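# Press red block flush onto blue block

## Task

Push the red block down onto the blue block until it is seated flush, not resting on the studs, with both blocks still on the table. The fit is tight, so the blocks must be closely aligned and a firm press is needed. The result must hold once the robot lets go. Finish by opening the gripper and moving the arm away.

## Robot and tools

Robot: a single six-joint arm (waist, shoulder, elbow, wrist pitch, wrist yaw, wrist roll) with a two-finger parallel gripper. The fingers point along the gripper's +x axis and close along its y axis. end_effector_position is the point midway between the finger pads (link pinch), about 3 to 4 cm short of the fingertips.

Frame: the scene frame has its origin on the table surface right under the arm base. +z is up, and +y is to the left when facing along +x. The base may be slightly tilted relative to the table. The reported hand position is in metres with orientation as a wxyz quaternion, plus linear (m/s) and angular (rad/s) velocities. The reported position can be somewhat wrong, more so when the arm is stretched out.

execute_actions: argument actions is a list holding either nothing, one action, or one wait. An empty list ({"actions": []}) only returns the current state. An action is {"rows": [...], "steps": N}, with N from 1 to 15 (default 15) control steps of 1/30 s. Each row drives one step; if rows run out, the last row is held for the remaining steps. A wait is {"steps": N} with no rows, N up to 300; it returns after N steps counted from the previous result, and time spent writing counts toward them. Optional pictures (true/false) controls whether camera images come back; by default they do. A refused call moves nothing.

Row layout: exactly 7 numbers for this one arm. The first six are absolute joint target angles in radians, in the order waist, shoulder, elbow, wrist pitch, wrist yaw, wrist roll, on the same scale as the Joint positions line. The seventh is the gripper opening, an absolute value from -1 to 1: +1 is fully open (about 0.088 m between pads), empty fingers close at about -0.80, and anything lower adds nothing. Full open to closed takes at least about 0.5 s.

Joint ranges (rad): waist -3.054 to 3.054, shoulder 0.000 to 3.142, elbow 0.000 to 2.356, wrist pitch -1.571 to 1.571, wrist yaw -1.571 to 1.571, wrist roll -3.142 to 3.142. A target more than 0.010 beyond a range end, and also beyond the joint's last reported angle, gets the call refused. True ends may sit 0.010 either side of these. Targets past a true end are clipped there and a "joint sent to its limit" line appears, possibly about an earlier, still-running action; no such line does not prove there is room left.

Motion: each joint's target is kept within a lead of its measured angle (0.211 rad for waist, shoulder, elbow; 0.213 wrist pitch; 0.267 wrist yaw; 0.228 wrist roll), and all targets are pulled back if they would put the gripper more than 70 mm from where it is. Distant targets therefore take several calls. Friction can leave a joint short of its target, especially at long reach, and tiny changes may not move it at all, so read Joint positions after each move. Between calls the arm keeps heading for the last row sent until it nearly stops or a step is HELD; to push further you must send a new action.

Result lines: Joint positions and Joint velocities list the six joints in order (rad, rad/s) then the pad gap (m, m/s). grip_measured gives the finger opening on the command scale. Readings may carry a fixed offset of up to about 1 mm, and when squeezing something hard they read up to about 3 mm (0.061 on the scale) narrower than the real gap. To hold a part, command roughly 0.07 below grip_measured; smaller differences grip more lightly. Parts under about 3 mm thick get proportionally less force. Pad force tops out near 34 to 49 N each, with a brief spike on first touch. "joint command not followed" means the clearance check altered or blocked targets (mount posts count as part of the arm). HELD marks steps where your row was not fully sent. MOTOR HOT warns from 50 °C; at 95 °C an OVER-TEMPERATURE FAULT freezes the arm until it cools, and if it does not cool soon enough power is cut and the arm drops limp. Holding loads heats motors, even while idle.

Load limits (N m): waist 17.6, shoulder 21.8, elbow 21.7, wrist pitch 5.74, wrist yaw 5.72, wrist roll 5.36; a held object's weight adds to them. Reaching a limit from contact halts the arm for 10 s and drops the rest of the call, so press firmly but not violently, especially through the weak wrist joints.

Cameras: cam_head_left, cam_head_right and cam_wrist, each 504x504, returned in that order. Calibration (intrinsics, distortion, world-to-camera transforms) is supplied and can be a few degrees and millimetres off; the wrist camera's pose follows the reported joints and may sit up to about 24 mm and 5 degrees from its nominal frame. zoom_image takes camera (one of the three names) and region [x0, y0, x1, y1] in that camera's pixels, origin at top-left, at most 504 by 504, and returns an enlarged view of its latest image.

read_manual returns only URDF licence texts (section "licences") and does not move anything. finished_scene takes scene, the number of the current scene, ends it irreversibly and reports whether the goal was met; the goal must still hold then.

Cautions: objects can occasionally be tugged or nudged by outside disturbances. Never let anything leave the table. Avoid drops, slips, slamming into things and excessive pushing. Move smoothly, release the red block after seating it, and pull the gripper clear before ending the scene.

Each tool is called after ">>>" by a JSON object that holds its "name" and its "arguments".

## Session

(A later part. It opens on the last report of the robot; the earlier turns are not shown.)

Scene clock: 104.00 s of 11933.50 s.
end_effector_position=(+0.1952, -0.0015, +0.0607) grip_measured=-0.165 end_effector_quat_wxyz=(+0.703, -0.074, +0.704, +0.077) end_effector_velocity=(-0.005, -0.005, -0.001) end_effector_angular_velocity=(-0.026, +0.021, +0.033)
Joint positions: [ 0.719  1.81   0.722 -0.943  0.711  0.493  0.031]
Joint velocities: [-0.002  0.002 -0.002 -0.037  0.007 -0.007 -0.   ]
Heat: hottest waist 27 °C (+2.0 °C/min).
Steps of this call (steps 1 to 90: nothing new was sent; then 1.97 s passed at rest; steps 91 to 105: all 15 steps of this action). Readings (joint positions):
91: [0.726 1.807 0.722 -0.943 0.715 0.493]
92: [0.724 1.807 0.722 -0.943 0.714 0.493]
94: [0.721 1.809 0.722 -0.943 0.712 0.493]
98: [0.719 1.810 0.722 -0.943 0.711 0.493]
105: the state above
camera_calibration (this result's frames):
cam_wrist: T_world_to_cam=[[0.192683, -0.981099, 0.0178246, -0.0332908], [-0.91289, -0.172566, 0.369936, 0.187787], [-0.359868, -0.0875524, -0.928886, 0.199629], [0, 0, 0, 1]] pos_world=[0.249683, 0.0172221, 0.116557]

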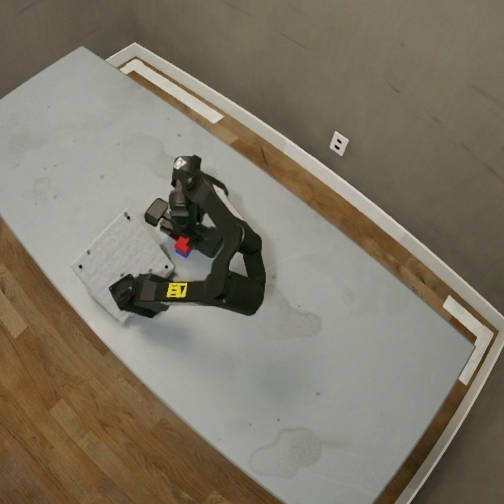

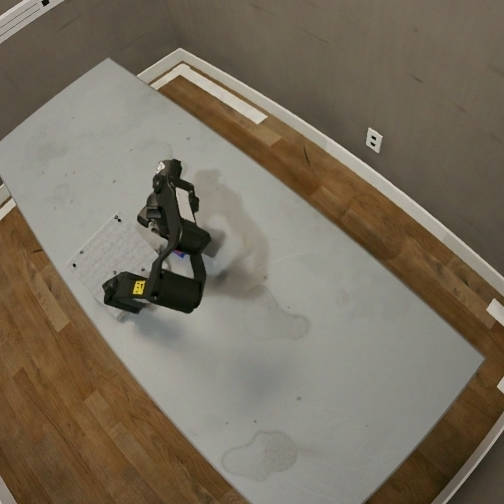

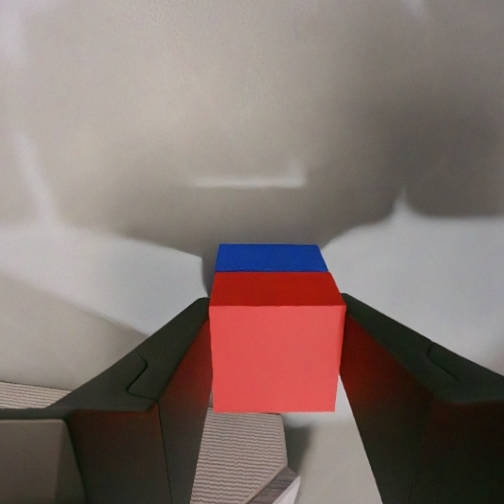

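>>> {"name": "execute_actions", "arguments": {"actions": [{"rows":[[0.733,1.803,0.725,-0.943,0.715,0.497,-0.3],[0.733,1.803,0.725,-0.943,0.715,0.497,-0.3],[0.733,1.803,0.725,-0.943,0.715,0.497,-0.3],[0.733,1.803,0.725,-0.95,0.707,0.5,-0.3]]}]}}

>>> {"name": "zoom_image", "arguments": {"camera": "cam_wrist", "region": [195,225,355,315]}}

Scene clock: 110.97 s of 11933.50 s.
end_effector_position=(+0.1952, -0.0009, +0.0627) grip_measured=-0.165 end_effector_quat_wxyz=(+0.705, -0.075, +0.701, +0.078) end_effector_velocity=(-0.006, -0.001, -0.000) end_effector_angular_velocity=(+0.006, +0.029, +0.006)
Joint positions: [ 0.729  1.807  0.723 -0.948  0.711  0.498  0.031]
Joint velocities: [-0.002 -0.002 -0.002 -0.022 -0.022  0.007 -0.   ]
Heat: hottest waist 26 °C (+0.0 °C/min).
Steps of this call (steps 1 to 15: the robot went on to your last target; steps 16 to 90: nothing new was sent; then 3.47 s passed at rest; steps 91 to 105: all 15 steps of this action). Readings (joint positions):
91: [0.721 1.808 0.723 -0.943 0.711 0.493]
92: [0.725 1.807 0.723 -0.942 0.715 0.493]
94: [0.728 1.807 0.723 -0.942 0.716 0.495]
98: [0.729 1.807 0.723 -0.946 0.712 0.497]
105: the state above
camera_calibration (this result's frames):
cam_wrist: T_world_to_cam=[[0.194994, -0.980611, 0.0194673, -0.03325], [-0.915159, -0.174768, 0.363236, 0.18802], [-0.352791, -0.0886446, -0.931494, 0.200361], [0, 0, 0, 1]] pos_world=[0.249238, 0.0180156, 0.118987]

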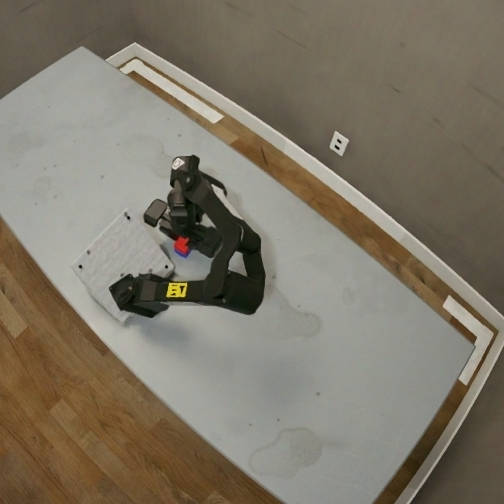

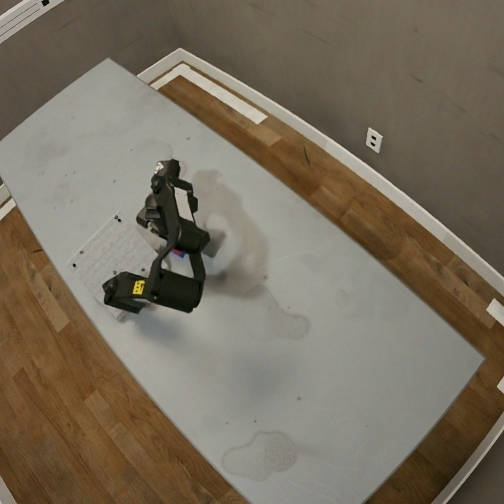

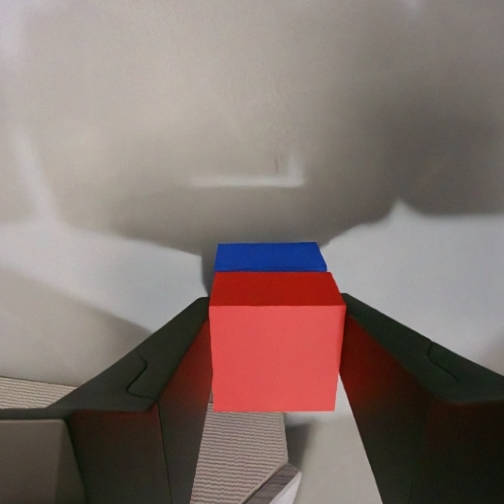

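Region (195, 225, 355, 315) of cam_wrist's 504x504 image, scaled by 3.150, with more detail than that image has; it fills the top 284 rows of this view, and the rest is white.

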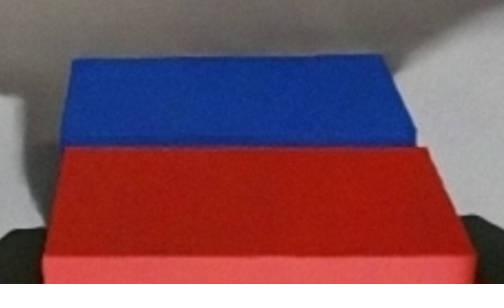

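>>> {"name": "execute_actions", "arguments": {"actions": [{"rows":[[0.735,1.803,0.725,-0.948,0.704,0.48,-0.3],[0.735,1.803,0.725,-0.948,0.704,0.48,-0.3],[0.735,1.803,0.725,-0.948,0.704,0.48,-0.3],[0.735,1.803,0.725,-0.948,0.704,0.48,-0.3],[0.735,1.803,0.725,-0.948,0.704,0.48,-0.3],[0.735,1.803,0.725,-0.948,0.704,0.48,-0.3],[0.725,1.815,0.708,-0.944,0.708,0.48,-0.3],[0.718,1.82,0.7,-0.94,0.71,0.48,-0.3],[0.71,1.825,0.695,-0.938,0.712,0.478,-0.3],[0.70,1.83,0.691,-0.935,0.715,0.476,-0.3]]}]}}

>>> {"name": "zoom_image", "arguments": {"camera": "cam_wrist", "region": [195,225,355,315]}}

Scene clock: 116.77 s of 11933.50 s.
end_effector_position=(+0.1934, -0.0007, +0.0611) grip_measured=-0.165 end_effector_quat_wxyz=(+0.701, -0.080, +0.703, +0.085) end_effector_velocity=(-0.005, -0.003, -0.001) end_effector_angular_velocity=(-0.005, +0.019, +0.020)
Joint positions: [ 0.725  1.808  0.718 -0.945  0.705  0.479  0.031]
Joint velocities: [-0.002 -0.007 -0.007 -0.022 -0.007 -0.007 -0.   ]
Heat: hottest waist 26 °C (+0.0 °C/min).
Steps of this call (steps 1 to 15: the robot went on to your last target; steps 16 to 90: nothing new was sent; then 2.30 s passed at rest; steps 91 to 105: all 15 steps of this action). Readings (joint positions):
91: [0.729 1.807 0.723 -0.948 0.710 0.496]
92: [0.730 1.807 0.723 -0.948 0.709 0.493]
94: [0.731 1.807 0.723 -0.948 0.708 0.487]
98: [0.729 1.807 0.721 -0.947 0.708 0.484]
105: the state above
camera_calibration (this result's frames):
cam_wrist: T_world_to_cam=[[0.21277, -0.97699, 0.0148112, -0.0358339], [-0.908555, -0.192243, 0.370905, 0.18528], [-0.359523, -0.0923742, -0.928553, 0.199375], [0, 0, 0, 1]] pos_world=[0.247641, 0.0190265, 0.116939]

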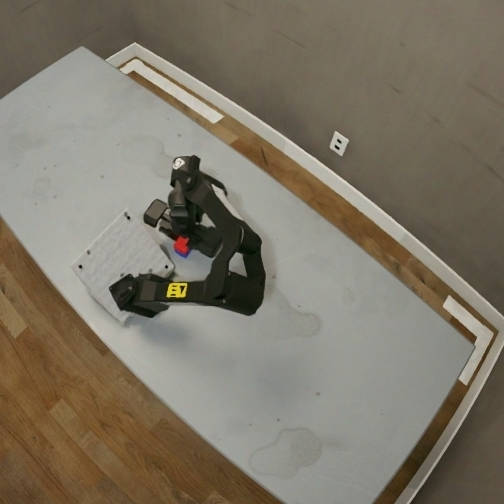

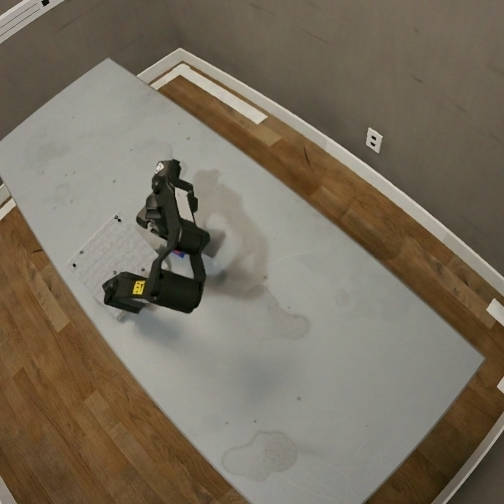

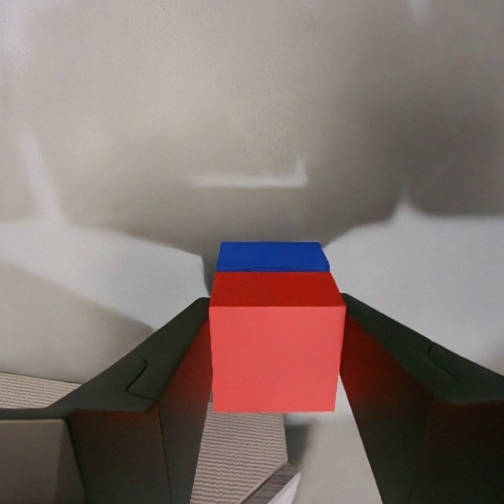

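Region (195, 225, 355, 315) of cam_wrist's 504x504 image, scaled by 3.150, with more detail than that image has; it fills the top 284 rows of this view, and the rest is white.

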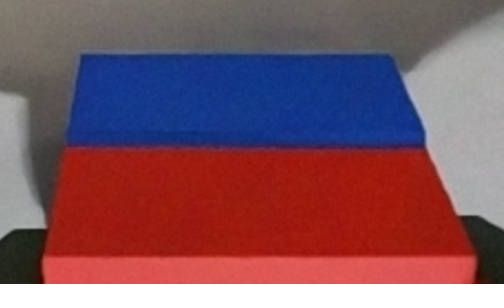

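Slightly overshot; push harder with bias back.

>>> {"name": "execute_actions", "arguments": {"actions": [{"rows":[[0.69,1.832,0.688,-0.93,0.725,0.476,-0.3],[0.685,1.835,0.685,-0.925,0.73,0.476,-0.3],[0.675,1.84,0.68,-0.915,0.74,0.476,-0.3]]}]}}

>>> {"name": "zoom_image", "arguments": {"camera": "cam_wrist", "region": [195,225,355,315]}}

Scene clock: 121.23 s of 11933.50 s.
end_effector_position=(+0.1952, -0.0007, +0.0600) grip_measured=-0.165 end_effector_quat_wxyz=(+0.704, -0.076, +0.701, +0.082) end_effector_velocity=(-0.006, -0.001, -0.001) end_effector_angular_velocity=(+0.006, +0.032, +0.017)
Joint positions: [ 0.72   1.808  0.716 -0.932  0.711  0.478  0.031]
Joint velocities: [-0.007 -0.002 -0.002 -0.022 -0.022 -0.007 -0.   ]
Heat: hottest waist 26 °C (+0.0 °C/min).
Steps of this call (steps 1 to 15: the robot went on to your last target; steps 16 to 90: nothing new was sent; then 0.97 s passed at rest; steps 91 to 105: all 15 steps of this action). Readings (joint positions):
91: [0.724 1.808 0.718 -0.944 0.705 0.478]
92: [0.723 1.808 0.717 -0.944 0.704 0.478]
94: [0.721 1.808 0.716 -0.940 0.705 0.478]
98: [0.720 1.808 0.716 -0.932 0.711 0.478]
105: the state above
camera_calibration (this result's frames):
cam_wrist: T_world_to_cam=[[0.202403, -0.979179, 0.0155545, -0.0342082], [-0.912868, -0.182898, 0.364993, 0.188517], [-0.354548, -0.0880748, -0.93088, 0.198171], [0, 0, 0, 1]] pos_world=[0.249276, 0.0184373, 0.116198]

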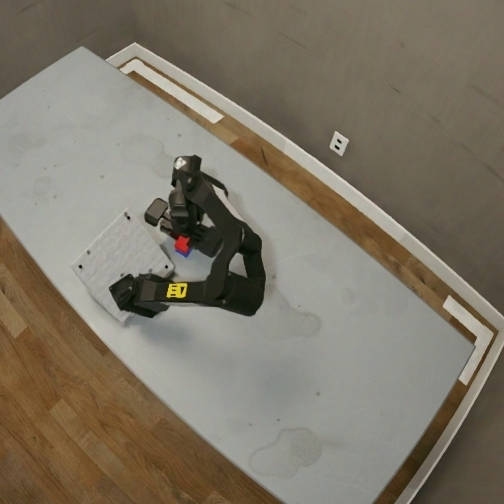

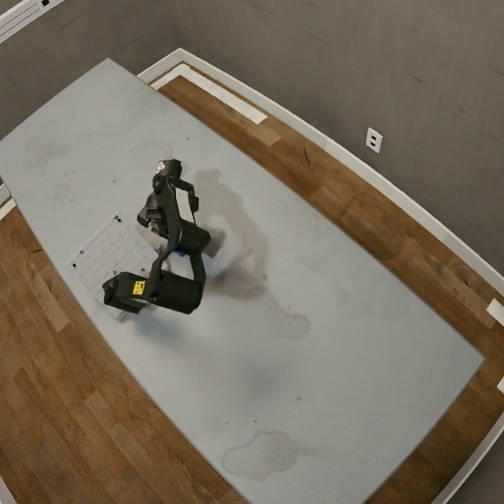

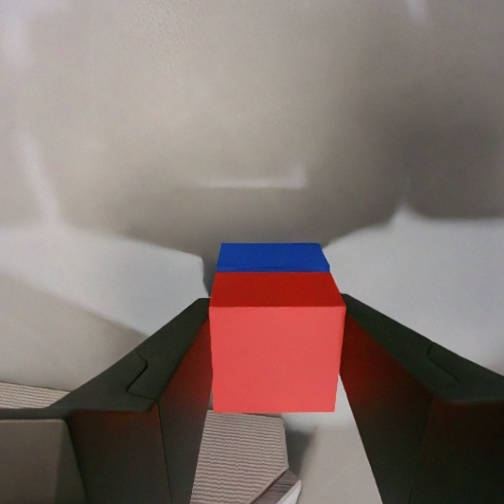

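Region (195, 225, 355, 315) of cam_wrist's 504x504 image, scaled by 3.150, with more detail than that image has; it fills the top 284 rows of this view, and the rest is white.

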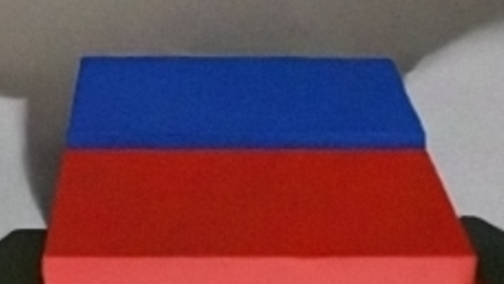

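Pair slides together, probably engaged. More.

>>> {"name": "execute_actions", "arguments": {"actions": [{"rows":[[0.665,1.845,0.675,-0.905,0.75,0.476,-0.3],[0.655,1.85,0.67,-0.895,0.76,0.476,-0.3],[0.645,1.855,0.665,-0.885,0.77,0.476,-0.3]]}]}}

>>> {"name": "zoom_image", "arguments": {"camera": "cam_wrist", "region": [195,225,355,315]}}

Scene clock: 125.13 s of 11933.50 s.
end_effector_position=(+0.1999, -0.0010, +0.0585) grip_measured=-0.165 end_effector_quat_wxyz=(+0.712, -0.071, +0.695, +0.073) end_effector_velocity=(-0.004, -0.002, -0.001) end_effector_angular_velocity=(-0.006, +0.019, +0.035)
Joint positions: [ 0.711  1.808  0.714 -0.906  0.729  0.478  0.031]
Joint velocities: [-0.002 -0.002 -0.002 -0.022 -0.007 -0.022 -0.   ]
Heat: hottest waist 26 °C (+0.0 °C/min).
Steps of this call (steps 1 to 15: the robot went on to your last target; steps 16 to 90: nothing new was sent; then 0.40 s passed at rest; steps 91 to 105: all 15 steps of this action). Readings (joint positions):
91: [0.719 1.808 0.716 -0.932 0.711 0.478]
92: [0.718 1.808 0.715 -0.930 0.711 0.478]
94: [0.714 1.808 0.714 -0.914 0.724 0.478]
98: [0.711 1.808 0.714 -0.906 0.729 0.478]
105: the state above
camera_calibration (this result's frames):
cam_wrist: T_world_to_cam=[[0.181351, -0.983172, 0.0219955, -0.0315959], [-0.92349, -0.162569, 0.347474, 0.196451], [-0.338051, -0.0833275, -0.937432, 0.1955], [0, 0, 0, 1]] pos_world=[0.25324, 0.0171632, 0.115701]

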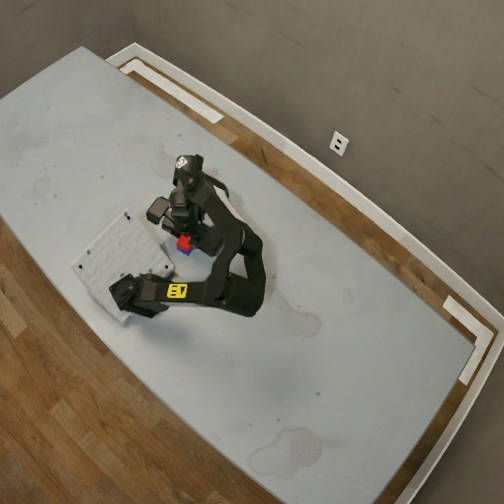

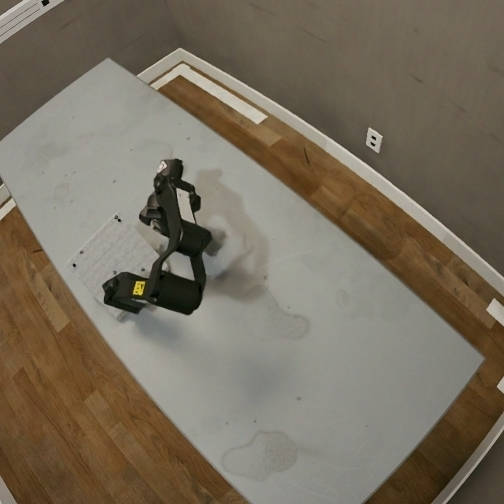

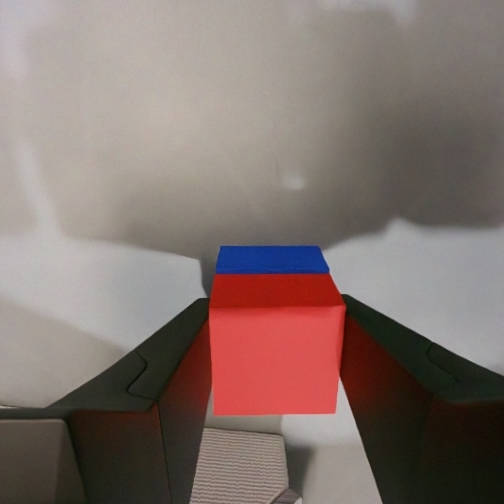

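Region (195, 225, 355, 315) of cam_wrist's 504x504 image, scaled by 3.150, with more detail than that image has; it fills the top 284 rows of this view, and the rest is white.

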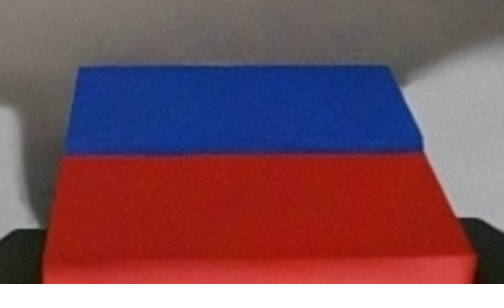

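>>> {"name": "execute_actions", "arguments": {"actions": [{"rows":[[0.715,1.808,0.714,-0.91,0.729,0.478,-0.3],[0.715,1.808,0.714,-0.91,0.729,0.478,-0.3],[0.715,1.808,0.714,-0.91,0.729,0.478,-0.3],[0.715,1.808,0.714,-0.91,0.729,0.478,0.0],[0.715,1.808,0.714,-0.91,0.729,0.478,0.0],[0.715,1.808,0.714,-0.91,0.729,0.478,0.0],[0.715,1.808,0.714,-0.91,0.729,0.478,0.0],[0.715,1.808,0.714,-0.91,0.729,0.478,0.0],[0.686,1.825,0.69,-0.885,0.732,0.455,0.0]]}], "pictures": false}}

>>> {"name": "execute_actions", "arguments": {"actions": [{"rows":[[0.686,1.825,0.69,-0.885,0.732,0.455,0.0],[0.686,1.825,0.69,-0.885,0.732,0.455,0.0],[0.686,1.825,0.69,-0.885,0.732,0.455,0.0],[0.686,1.825,0.69,-0.885,0.732,0.455,-0.1],[0.686,1.825,0.69,-0.885,0.732,0.455,-0.25]]}]}}

>>> {"name": "zoom_image", "arguments": {"camera": "cam_wrist", "region": [185,225,365,335]}}

Scene clock: 133.90 s of 11933.50 s.
end_effector_position=(+0.1970, -0.0031, +0.0513) grip_measured=-0.006 end_effector_quat_wxyz=(+0.704, -0.076, +0.702, +0.073) end_effector_velocity=(-0.003, -0.001, -0.006) end_effector_angular_velocity=(-0.008, +0.010, +0.012)
Joint positions: [ 0.687  1.818  0.7   -0.89   0.734  0.459  0.039]
Joint velocities: [-0.017  0.007 -0.017  0.022  0.007 -0.022  0.002]
Heat: hottest waist 26 °C (+0.0 °C/min).
Steps of this call (steps 1 to 15: the robot went on to your last target; steps 16 to 90: nothing new was sent; then 5.27 s passed at rest; steps 91 to 105: all 15 steps of this action). Readings (joint positions):
91: [0.715 1.804 0.718 -0.903 0.733 0.478]
92: [0.719 1.803 0.718 -0.903 0.737 0.478]
94: [0.721 1.803 0.718 -0.903 0.738 0.478]
98: [0.714 1.804 0.718 -0.908 0.734 0.478]
105: the state above

Scene clock: 134.40 s of 11933.50 s.
end_effector_position=(+0.1972, -0.0027, +0.0511) grip_measured=-0.174 end_effector_quat_wxyz=(+0.704, -0.076, +0.702, +0.074) end_effector_velocity=(-0.004, +0.000, -0.001) end_effector_angular_velocity=(+0.014, +0.023, +0.007)
Joint positions: [ 0.687  1.818  0.699 -0.887  0.733  0.457  0.03 ]
Joint velocities: [-0.007 -0.002 -0.002 -0.007 -0.022 -0.007 -0.   ]
Heat: hottest waist 26 °C (+0.0 °C/min).
Steps of this call (steps 1 to 15: all 15 steps of this action). Readings (joint positions):
1: [0.687 1.818 0.700 -0.889 0.734 0.459]
2: [0.687 1.818 0.700 -0.888 0.734 0.458]
4: [0.687 1.818 0.700 -0.888 0.734 0.458]
8: [0.687 1.818 0.699 -0.887 0.733 0.457]
15: the state above
camera_calibration (this result's frames):
cam_wrist: T_world_to_cam=[[0.19001, -0.981441, 0.0258799, -0.0345729], [-0.915481, -0.167594, 0.365796, 0.193667], [-0.35467, -0.0931973, -0.930335, 0.190445], [0, 0, 0, 1]] pos_world=[0.251413, 0.0162751, 0.10723]

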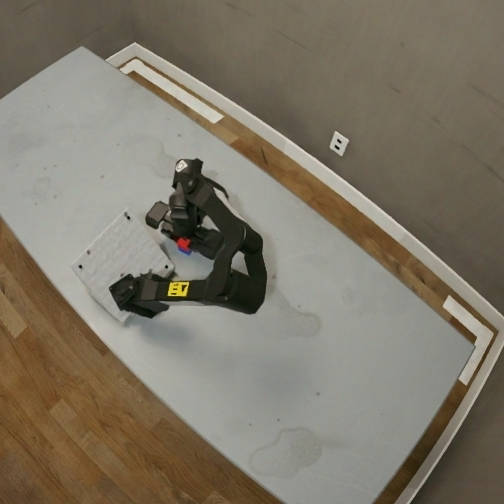

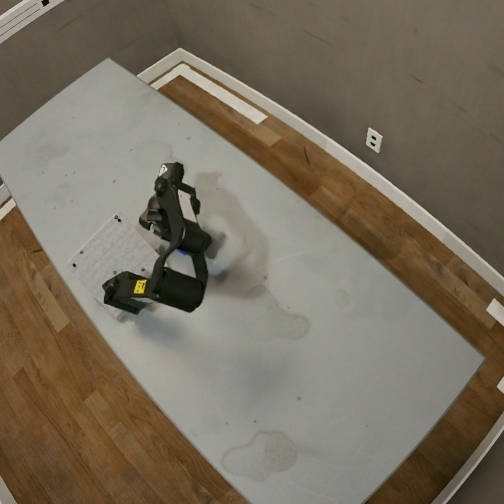

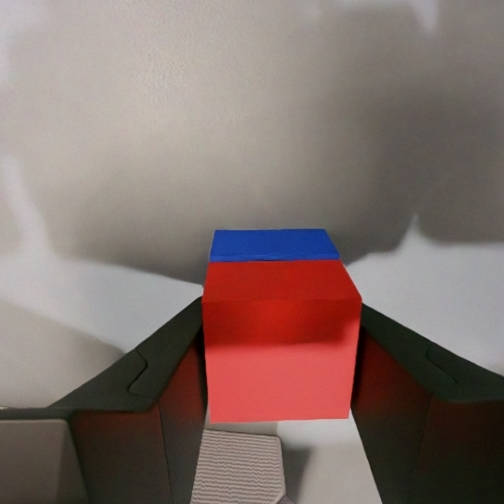

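Region (185, 225, 365, 335) of cam_wrist's 504x504 image, scaled by 2.800, with more detail than that image has.

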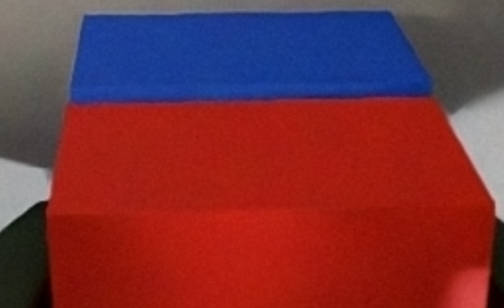

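>>> {"name": "execute_actions", "arguments": {"actions": [{"rows":[[0.68,1.8,0.73,-0.91,0.735,0.455,-0.3],[0.66,1.78,0.75,-0.92,0.74,0.455,-0.3],[0.63,1.755,0.76,-0.93,0.75,0.455,-0.3],[0.6,1.73,0.775,-0.94,0.755,0.455,-0.3],[0.57,1.71,0.79,-0.95,0.765,0.455,-0.3],[0.54,1.685,0.8,-0.96,0.77,0.455,-0.3],[0.51,1.66,0.815,-0.97,0.78,0.455,-0.3],[0.48,1.64,0.83,-0.975,0.785,0.455,-0.3],[0.45,1.62,0.84,-0.98,0.79,0.455,-0.3]]}]}}

Scene clock: 141.40 s of 11933.50 s.
end_effector_position=(+0.2368, -0.0738, +0.0618) grip_measured=-0.174 end_effector_quat_wxyz=(+0.708, +0.047, +0.704, -0.031) end_effector_velocity=(-0.013, -0.012, -0.006) end_effector_angular_velocity=(-0.023, +0.064, +0.027)
Joint positions: [ 0.454  1.628  0.832 -0.976  0.788  0.456  0.03 ]
Joint velocities: [-0.037 -0.007 -0.002 -0.066  0.007 -0.007  0.   ]
Heat: hottest waist 26 °C (-1.0 °C/min).
Steps of this call (steps 1 to 15: the robot went on to your last target; steps 16 to 90: nothing new was sent; then 3.50 s passed at rest; steps 91 to 105: all 15 steps of this action). Readings (joint positions):
91: [0.687 1.817 0.701 -0.888 0.733 0.457]
92: [0.684 1.815 0.706 -0.897 0.733 0.457]
94: [0.656 1.794 0.722 -0.916 0.735 0.456]
98: [0.552 1.706 0.782 -0.951 0.765 0.456]
105: the state above
camera_calibration (this result's frames):
cam_wrist: T_world_to_cam=[[-0.12951, -0.991578, 0.000167167, -0.035626], [-0.923418, 0.120669, 0.364334, 0.237337], [-0.361285, 0.0470304, -0.931268, 0.219727], [0, 0, 0, 1]] pos_world=[0.293931, -0.0742989, 0.118161]

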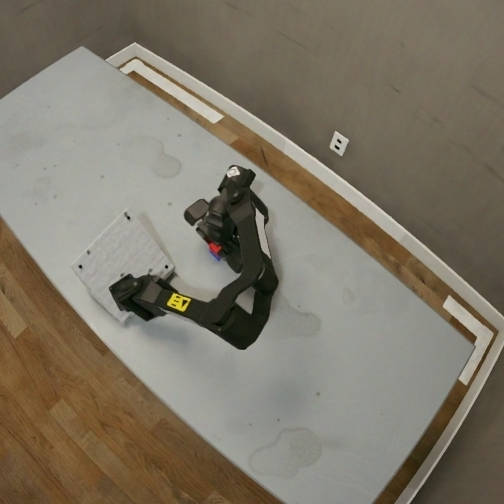

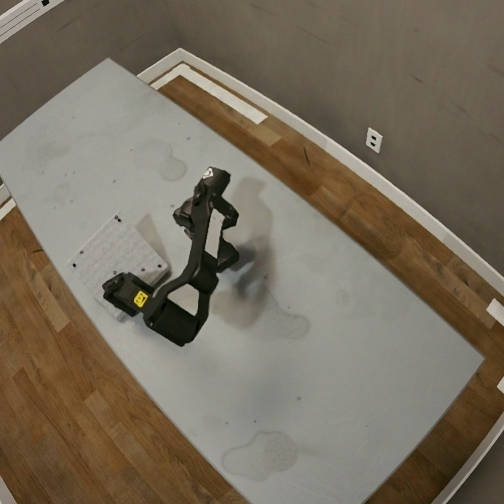

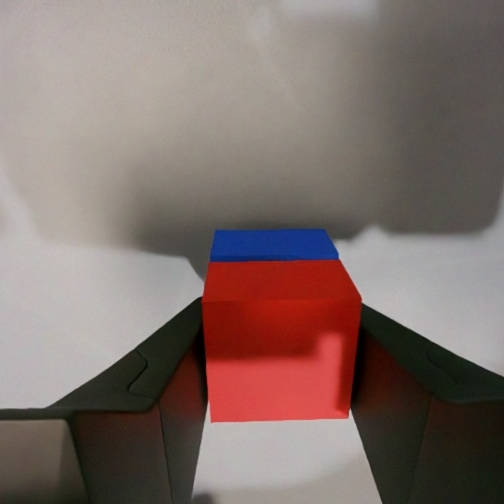

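>>> {"name": "execute_actions", "arguments": {"actions": [{"rows":[[0.44,1.63,0.81,-0.96,0.81,0.455,-0.3],[0.44,1.63,0.81,-0.96,0.81,0.455,-0.3],[0.44,1.63,0.81,-0.96,0.81,0.455,-0.3],[0.432,1.63,0.8,-0.945,0.816,0.455,-0.3],[0.432,1.63,0.8,-0.945,0.816,0.455,-0.3],[0.432,1.63,0.8,-0.945,0.816,0.455,-0.3],[0.424,1.63,0.79,-0.931,0.816,0.455,-0.3]]}], "pictures": false}}

Scene clock: 147.13 s of 11933.50 s.
end_effector_position=(+0.2333, -0.0772, +0.0516) grip_measured=-0.174 end_effector_quat_wxyz=(+0.706, +0.048, +0.705, -0.048) end_effector_velocity=(-0.001, +0.001, -0.001) end_effector_angular_velocity=(+0.007, +0.003, -0.011)
Joint positions: [ 0.425  1.628  0.8   -0.934  0.813  0.456  0.03 ]
Joint velocities: [-0.002 -0.002 -0.007  0.007 -0.007  0.007 -0.   ]
Heat: hottest waist 26 °C (-1.0 °C/min).
Steps of this call (steps 1 to 15: the robot went on to your last target; steps 16 to 90: nothing new was sent; then 2.23 s passed at rest; steps 91 to 105: all 15 steps of this action). Readings (joint positions):
91: [0.449 1.628 0.831 -0.977 0.790 0.456]
92: [0.447 1.628 0.829 -0.972 0.796 0.456]
94: [0.442 1.628 0.823 -0.964 0.803 0.456]
98: [0.430 1.628 0.808 -0.944 0.811 0.456]
105: the state above

Open wide, roll 90°, close.

>>> {"name": "execute_actions", "arguments": {"actions": [{"rows":[[0.424,1.63,0.79,-0.931,0.816,0.455,0.8]]}], "pictures": false}}

>>> {"name": "execute_actions", "arguments": {"actions": [{"rows":[[0.424,1.63,0.79,-0.931,0.816,-1.117,0.8]]}], "pictures": false}}

>>> {"name": "execute_actions", "arguments": {"actions": [{"steps":25}]}}

Scene clock: 151.80 s of 11933.50 s.
end_effector_position=(+0.2334, -0.0771, +0.0514) grip_measured=+0.793 end_effector_quat_wxyz=(+0.706, +0.048, +0.705, -0.049) end_effector_velocity=(-0.001, -0.003, +0.000) end_effector_angular_velocity=(-0.008, +0.001, +0.007)
Joint positions: [ 0.424  1.628  0.799 -0.933  0.813  0.456  0.078]
Joint velocities: [-0.002 -0.007 -0.002 -0.007  0.007 -0.007  0.003]
Heat: hottest waist 27 °C (+0.0 °C/min).
Steps of this call (steps 1 to 15: the robot went on to your last target; steps 16 to 90: nothing new was sent; then 1.17 s passed at rest; steps 91 to 105: all 15 steps of this action). Readings (joint positions):
91: [0.424 1.628 0.799 -0.933 0.813 0.456]
92: [0.424 1.628 0.799 -0.933 0.813 0.456]
94: [0.424 1.628 0.799 -0.933 0.813 0.456]
98: [0.424 1.628 0.799 -0.933 0.813 0.456]
105: the state above

Scene clock: 152.30 s of 11933.50 s.
end_effector_position=(+0.2334, -0.0772, +0.0513) grip_measured=+0.797 end_effector_quat_wxyz=(+0.649, -0.282, +0.648, +0.281) end_effector_velocity=(-0.002, +0.000, -0.000) end_effector_angular_velocity=(+0.002, +0.011, +1.930)
Joint positions: [ 0.424  1.628  0.799 -0.932  0.813 -0.501  0.078]
Joint velocities: [-0.002 -0.002 -0.002 -0.007 -0.007 -1.927 -0.   ]
Heat: hottest waist 27 °C (+0.0 °C/min).
Steps of this call (steps 1 to 15: all 15 steps of this action). Readings (joint positions):
1: [0.424 1.628 0.799 -0.932 0.813 0.411]
2: [0.424 1.628 0.799 -0.932 0.813 0.342]
4: [0.424 1.628 0.799 -0.932 0.813 0.212]
8: [0.424 1.628 0.799 -0.932 0.813 -0.048]
15: the state above

Scene clock: 153.13 s of 11933.50 s.
end_effector_position=(+0.2334, -0.0772, +0.0513) grip_measured=+0.798 end_effector_quat_wxyz=(+0.534, -0.465, +0.533, +0.464) end_effector_velocity=(-0.002, +0.000, -0.000) end_effector_angular_velocity=(+0.005, +0.009, +0.011)
Joint positions: [ 0.424  1.628  0.799 -0.932  0.813 -1.114  0.078]
Joint velocities: [-0.002 -0.002 -0.002 -0.007 -0.007 -0.007 -0.   ]
Heat: hottest waist 27 °C (+0.0 °C/min).
Steps of this call (steps 1 to 25: the robot went on to your last target). Readings (joint positions):
1: [0.424 1.628 0.799 -0.932 0.813 -0.566]
2: [0.424 1.628 0.799 -0.932 0.813 -0.631]
4: [0.424 1.628 0.799 -0.932 0.813 -0.761]
8: [0.424 1.628 0.799 -0.932 0.813 -1.006]
25: the state above
camera_calibration (this result's frames):
cam_wrist: T_world_to_cam=[[0.987236, -0.157369, 0.0245135, -0.236918], [-0.155217, -0.916175, 0.369502, -0.0211293], [-0.0356896, -0.368591, -0.928906, 0.100731], [0, 0, 0, 1]] pos_world=[0.234209, -0.0195133, 0.107184]

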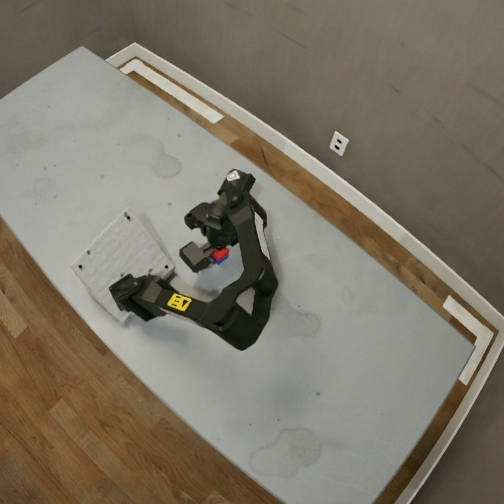

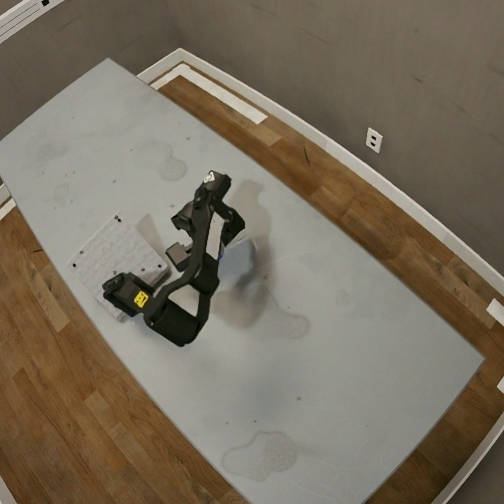

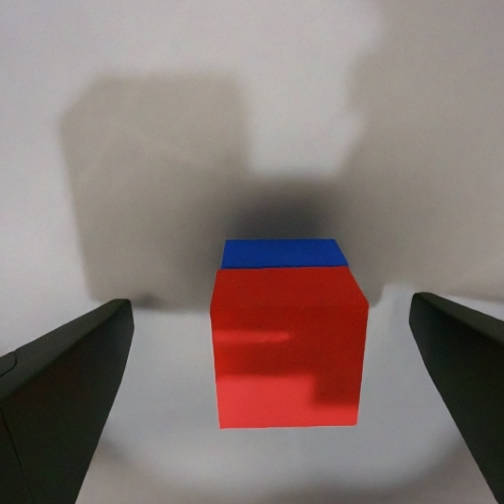

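>>> {"name": "execute_actions", "arguments": {"actions": [{"rows":[[0.424,1.63,0.79,-0.931,0.816,-1.117,-0.25]]}], "pictures": false}}

>>> {"name": "execute_actions", "arguments": {"actions": [{"rows":[[0.424,1.63,0.79,-0.931,0.816,-1.117,0.2],[0.424,1.63,0.79,-0.931,0.816,-1.117,0.2],[0.424,1.63,0.79,-0.931,0.816,-1.117,0.2],[0.424,1.63,0.79,-0.931,0.816,-1.117,0.2],[0.424,1.63,0.79,-0.931,0.816,-1.117,0.2],[0.46,1.62,0.84,-1.01,0.806,-1.07,0.2],[0.46,1.62,0.84,-1.01,0.806,-1.07,0.2],[0.504,1.615,0.89,-1.099,0.795,-1.02,0.2]]}], "pictures": false}}

>>> {"name": "execute_actions", "arguments": {"actions": [{"steps":8}]}}

Scene clock: 160.73 s of 11933.50 s.
end_effector_position=(+0.2334, -0.0772, +0.0514) grip_measured=-0.175 end_effector_quat_wxyz=(+0.533, -0.465, +0.533, +0.464) end_effector_velocity=(-0.004, +0.000, -0.001) end_effector_angular_velocity=(+0.004, +0.012, +0.029)
Joint positions: [ 0.424  1.628  0.799 -0.932  0.814 -1.115  0.03 ]
Joint velocities: [-0.002 -0.002 -0.007 -0.007 -0.007 -0.022 -0.   ]
Heat: hottest waist 27 °C (+0.0 °C/min).
Steps of this call (steps 1 to 15: the robot went on to your last target; steps 16 to 90: nothing new was sent; then 4.10 s passed at rest; steps 91 to 105: all 15 steps of this action). Readings (joint positions):
91: [0.424 1.628 0.799 -0.932 0.813 -1.114]
92: [0.424 1.628 0.799 -0.932 0.813 -1.114]
94: [0.424 1.628 0.799 -0.932 0.813 -1.115]
98: [0.424 1.628 0.799 -0.932 0.813 -1.115]
105: the state above

Scene clock: 161.23 s of 11933.50 s.
end_effector_position=(+0.2351, -0.0796, +0.0781) grip_measured=+0.196 end_effector_quat_wxyz=(+0.531, -0.470, +0.529, +0.466) end_effector_velocity=(-0.015, +0.000, +0.001) end_effector_angular_velocity=(+0.011, +0.061, +0.011)
Joint positions: [ 0.499  1.621  0.878 -1.089  0.799 -1.026  0.049]
Joint velocities: [ 0.007 -0.002 -0.002 -0.081 -0.037  0.051  0.001]
Heat: hottest waist 27 °C (+0.0 °C/min).
Steps of this call (steps 1 to 15: all 15 steps of this action). Readings (joint positions):
1: [0.424 1.628 0.799 -0.932 0.814 -1.115]
2: [0.424 1.628 0.799 -0.932 0.814 -1.115]
4: [0.424 1.628 0.799 -0.932 0.814 -1.115]
8: [0.447 1.628 0.820 -0.999 0.811 -1.078]
15: the state above

Scene clock: 161.50 s of 11933.50 s.
end_effector_position=(+0.2339, -0.0797, +0.0783) grip_measured=+0.197 end_effector_quat_wxyz=(+0.529, -0.470, +0.530, +0.467) end_effector_velocity=(+0.001, -0.001, -0.001) end_effector_angular_velocity=(-0.005, -0.006, +0.000)
Joint positions: [ 0.5    1.621  0.878 -1.097  0.798 -1.023  0.049]
Joint velocities: [-0.002 -0.002 -0.002  0.007  0.007 -0.007 -0.   ]
Heat: hottest waist 27 °C (+0.0 °C/min).
Steps of this call (steps 1 to 8: the robot went on to your last target). Readings (joint positions):
1: [0.499 1.621 0.878 -1.092 0.799 -1.025]
2: [0.499 1.621 0.878 -1.094 0.798 -1.024]
4: [0.500 1.621 0.878 -1.095 0.798 -1.023]
8: the state above
camera_calibration (this result's frames):
cam_wrist: T_world_to_cam=[[0.989663, -0.141209, 0.0250622, -0.237824], [-0.140358, -0.917772, 0.371477, -0.0371145], [-0.0294543, -0.371154, -0.928104, 0.123142], [0, 0, 0, 1]] pos_world=[0.233784, -0.0219407, 0.134037]

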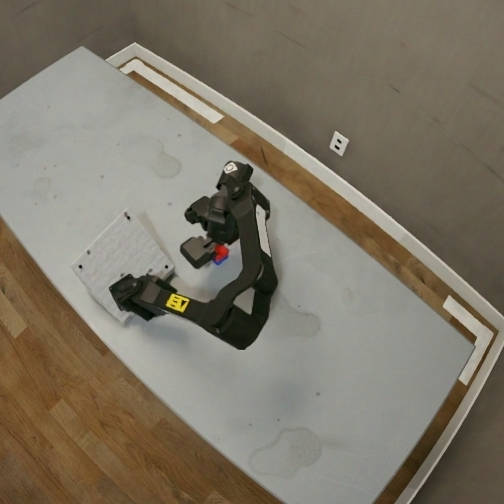

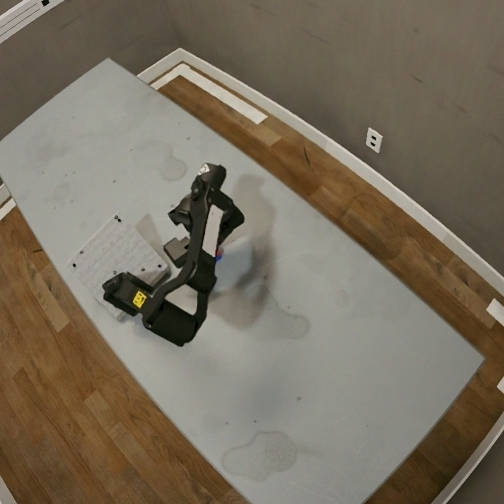

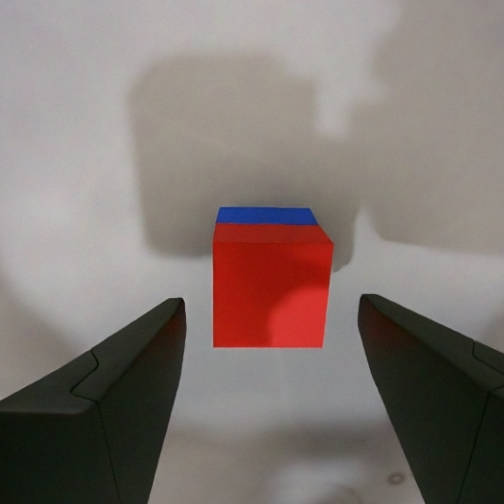

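>>> {"name": "execute_actions", "arguments": {"actions": [{"rows":[[0.512,1.644,0.865,-1.08,0.795,-1.01,-0.6]]}]}}

Scene clock: 167.23 s of 11933.50 s.
end_effector_position=(+0.2351, -0.0750, +0.0773) grip_measured=-0.594 end_effector_quat_wxyz=(+0.530, -0.471, +0.529, +0.466) end_effector_velocity=(-0.006, -0.005, +0.000) end_effector_angular_velocity=(-0.016, +0.019, +0.014)
Joint positions: [ 0.509  1.636  0.875 -1.083  0.798 -1.013  0.01 ]
Joint velocities: [-0.002 -0.007 -0.002 -0.037  0.007  0.007 -0.002]
Heat: hottest waist 27 °C (+1.0 °C/min).
Steps of this call (steps 1 to 15: the robot went on to your last target; steps 16 to 90: nothing new was sent; then 2.23 s passed at rest; steps 91 to 105: all 15 steps of this action). Readings (joint positions):
91: [0.501 1.622 0.878 -1.097 0.798 -1.020]
92: [0.503 1.625 0.878 -1.093 0.798 -1.018]
94: [0.507 1.631 0.878 -1.086 0.798 -1.015]
98: [0.509 1.636 0.876 -1.084 0.798 -1.013]
105: the state above
camera_calibration (this result's frames):
cam_wrist: T_world_to_cam=[[0.989446, -0.141922, 0.0292349, -0.238669], [-0.142564, -0.917367, 0.371636, -0.031741], [-0.0259244, -0.371881, -0.927918, 0.123093], [0, 0, 0, 1]] pos_world=[0.234816, -0.0172145, 0.132994]

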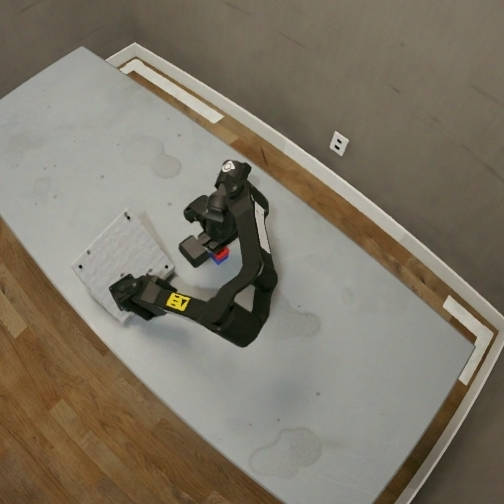

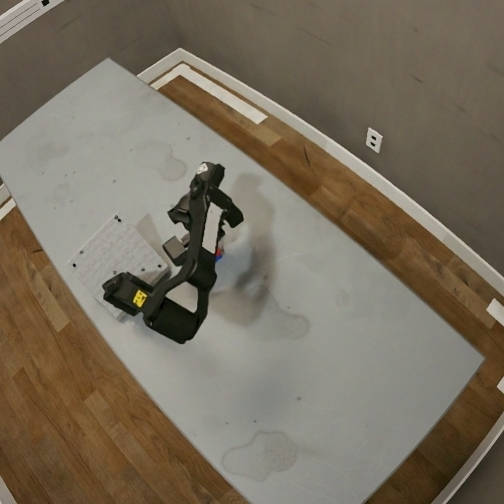

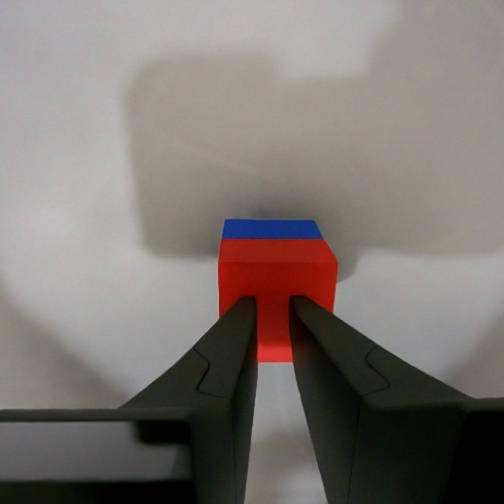

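>>> {"name": "execute_actions", "arguments": {"actions": [{"rows":[[0.5,1.645,0.857,-1.067,0.798,-1.02,-0.6],[0.5,1.645,0.857,-1.067,0.798,-1.02,-0.6],[0.5,1.645,0.857,-1.067,0.798,-1.02,-0.6],[0.49,1.647,0.846,-1.045,0.8,-1.03,-0.6],[0.49,1.647,0.846,-1.045,0.8,-1.03,-0.6],[0.49,1.647,0.846,-1.045,0.8,-1.03,-0.6],[0.48,1.654,0.837,-1.04,0.8,-1.03,-0.6],[0.47,1.661,0.828,-1.04,0.8,-1.03,-0.6],[0.46,1.668,0.819,-1.04,0.8,-1.03,-0.6],[0.45,1.675,0.81,-1.04,0.8,-1.03,-0.6],[0.44,1.682,0.801,-1.04,0.8,-1.03,-0.6]]}]}}

>>> {"name": "zoom_image", "arguments": {"camera": "cam_wrist", "region": [195,205,355,305]}}

Scene clock: 173.93 s of 11933.50 s.
end_effector_position=(+0.2349, -0.0727, +0.0725) grip_measured=-0.598 end_effector_quat_wxyz=(+0.533, -0.469, +0.528, +0.466) end_effector_velocity=(-0.001, +0.001, -0.002) end_effector_angular_velocity=(+0.021, +0.013, +0.009)
Joint positions: [ 0.5    1.637  0.857 -1.047  0.796 -1.027  0.01 ]
Joint velocities: [-0.012 -0.002 -0.002  0.007 -0.022 -0.022  0.   ]
Heat: hottest waist 27 °C (+1.0 °C/min).
Steps of this call (steps 1 to 15: the robot went on to your last target; steps 16 to 90: nothing new was sent; then 3.20 s passed at rest; steps 91 to 105: all 15 steps of this action). Readings (joint positions):
91: [0.509 1.636 0.874 -1.080 0.798 -1.013]
92: [0.508 1.636 0.873 -1.077 0.798 -1.013]
94: [0.507 1.636 0.870 -1.072 0.798 -1.017]
98: [0.504 1.636 0.864 -1.055 0.798 -1.025]
105: the state above
camera_calibration (this result's frames):
cam_wrist: T_world_to_cam=[[0.98884, -0.145682, 0.0311651, -0.23821], [-0.14692, -0.918945, 0.365997, -0.0265267], [-0.0246801, -0.366492, -0.930094, 0.119775], [0, 0, 0, 1]] pos_world=[0.234611, -0.015183, 0.128534]

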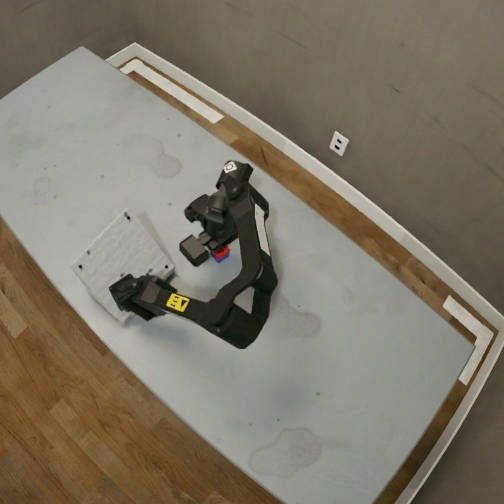

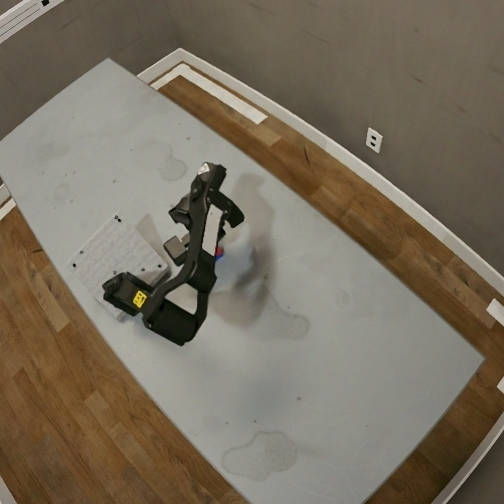

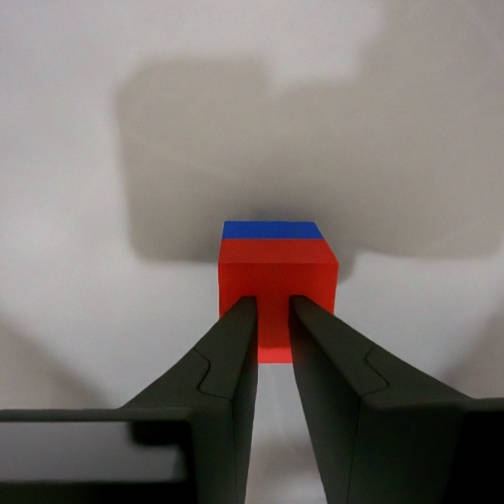

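Region (195, 205, 355, 305) of cam_wrist's 504x504 image, scaled by 3.150, with more detail than that image has; it fills the top 315 rows of this view, and the rest is white.

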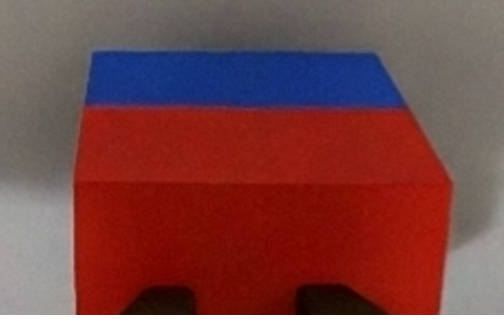

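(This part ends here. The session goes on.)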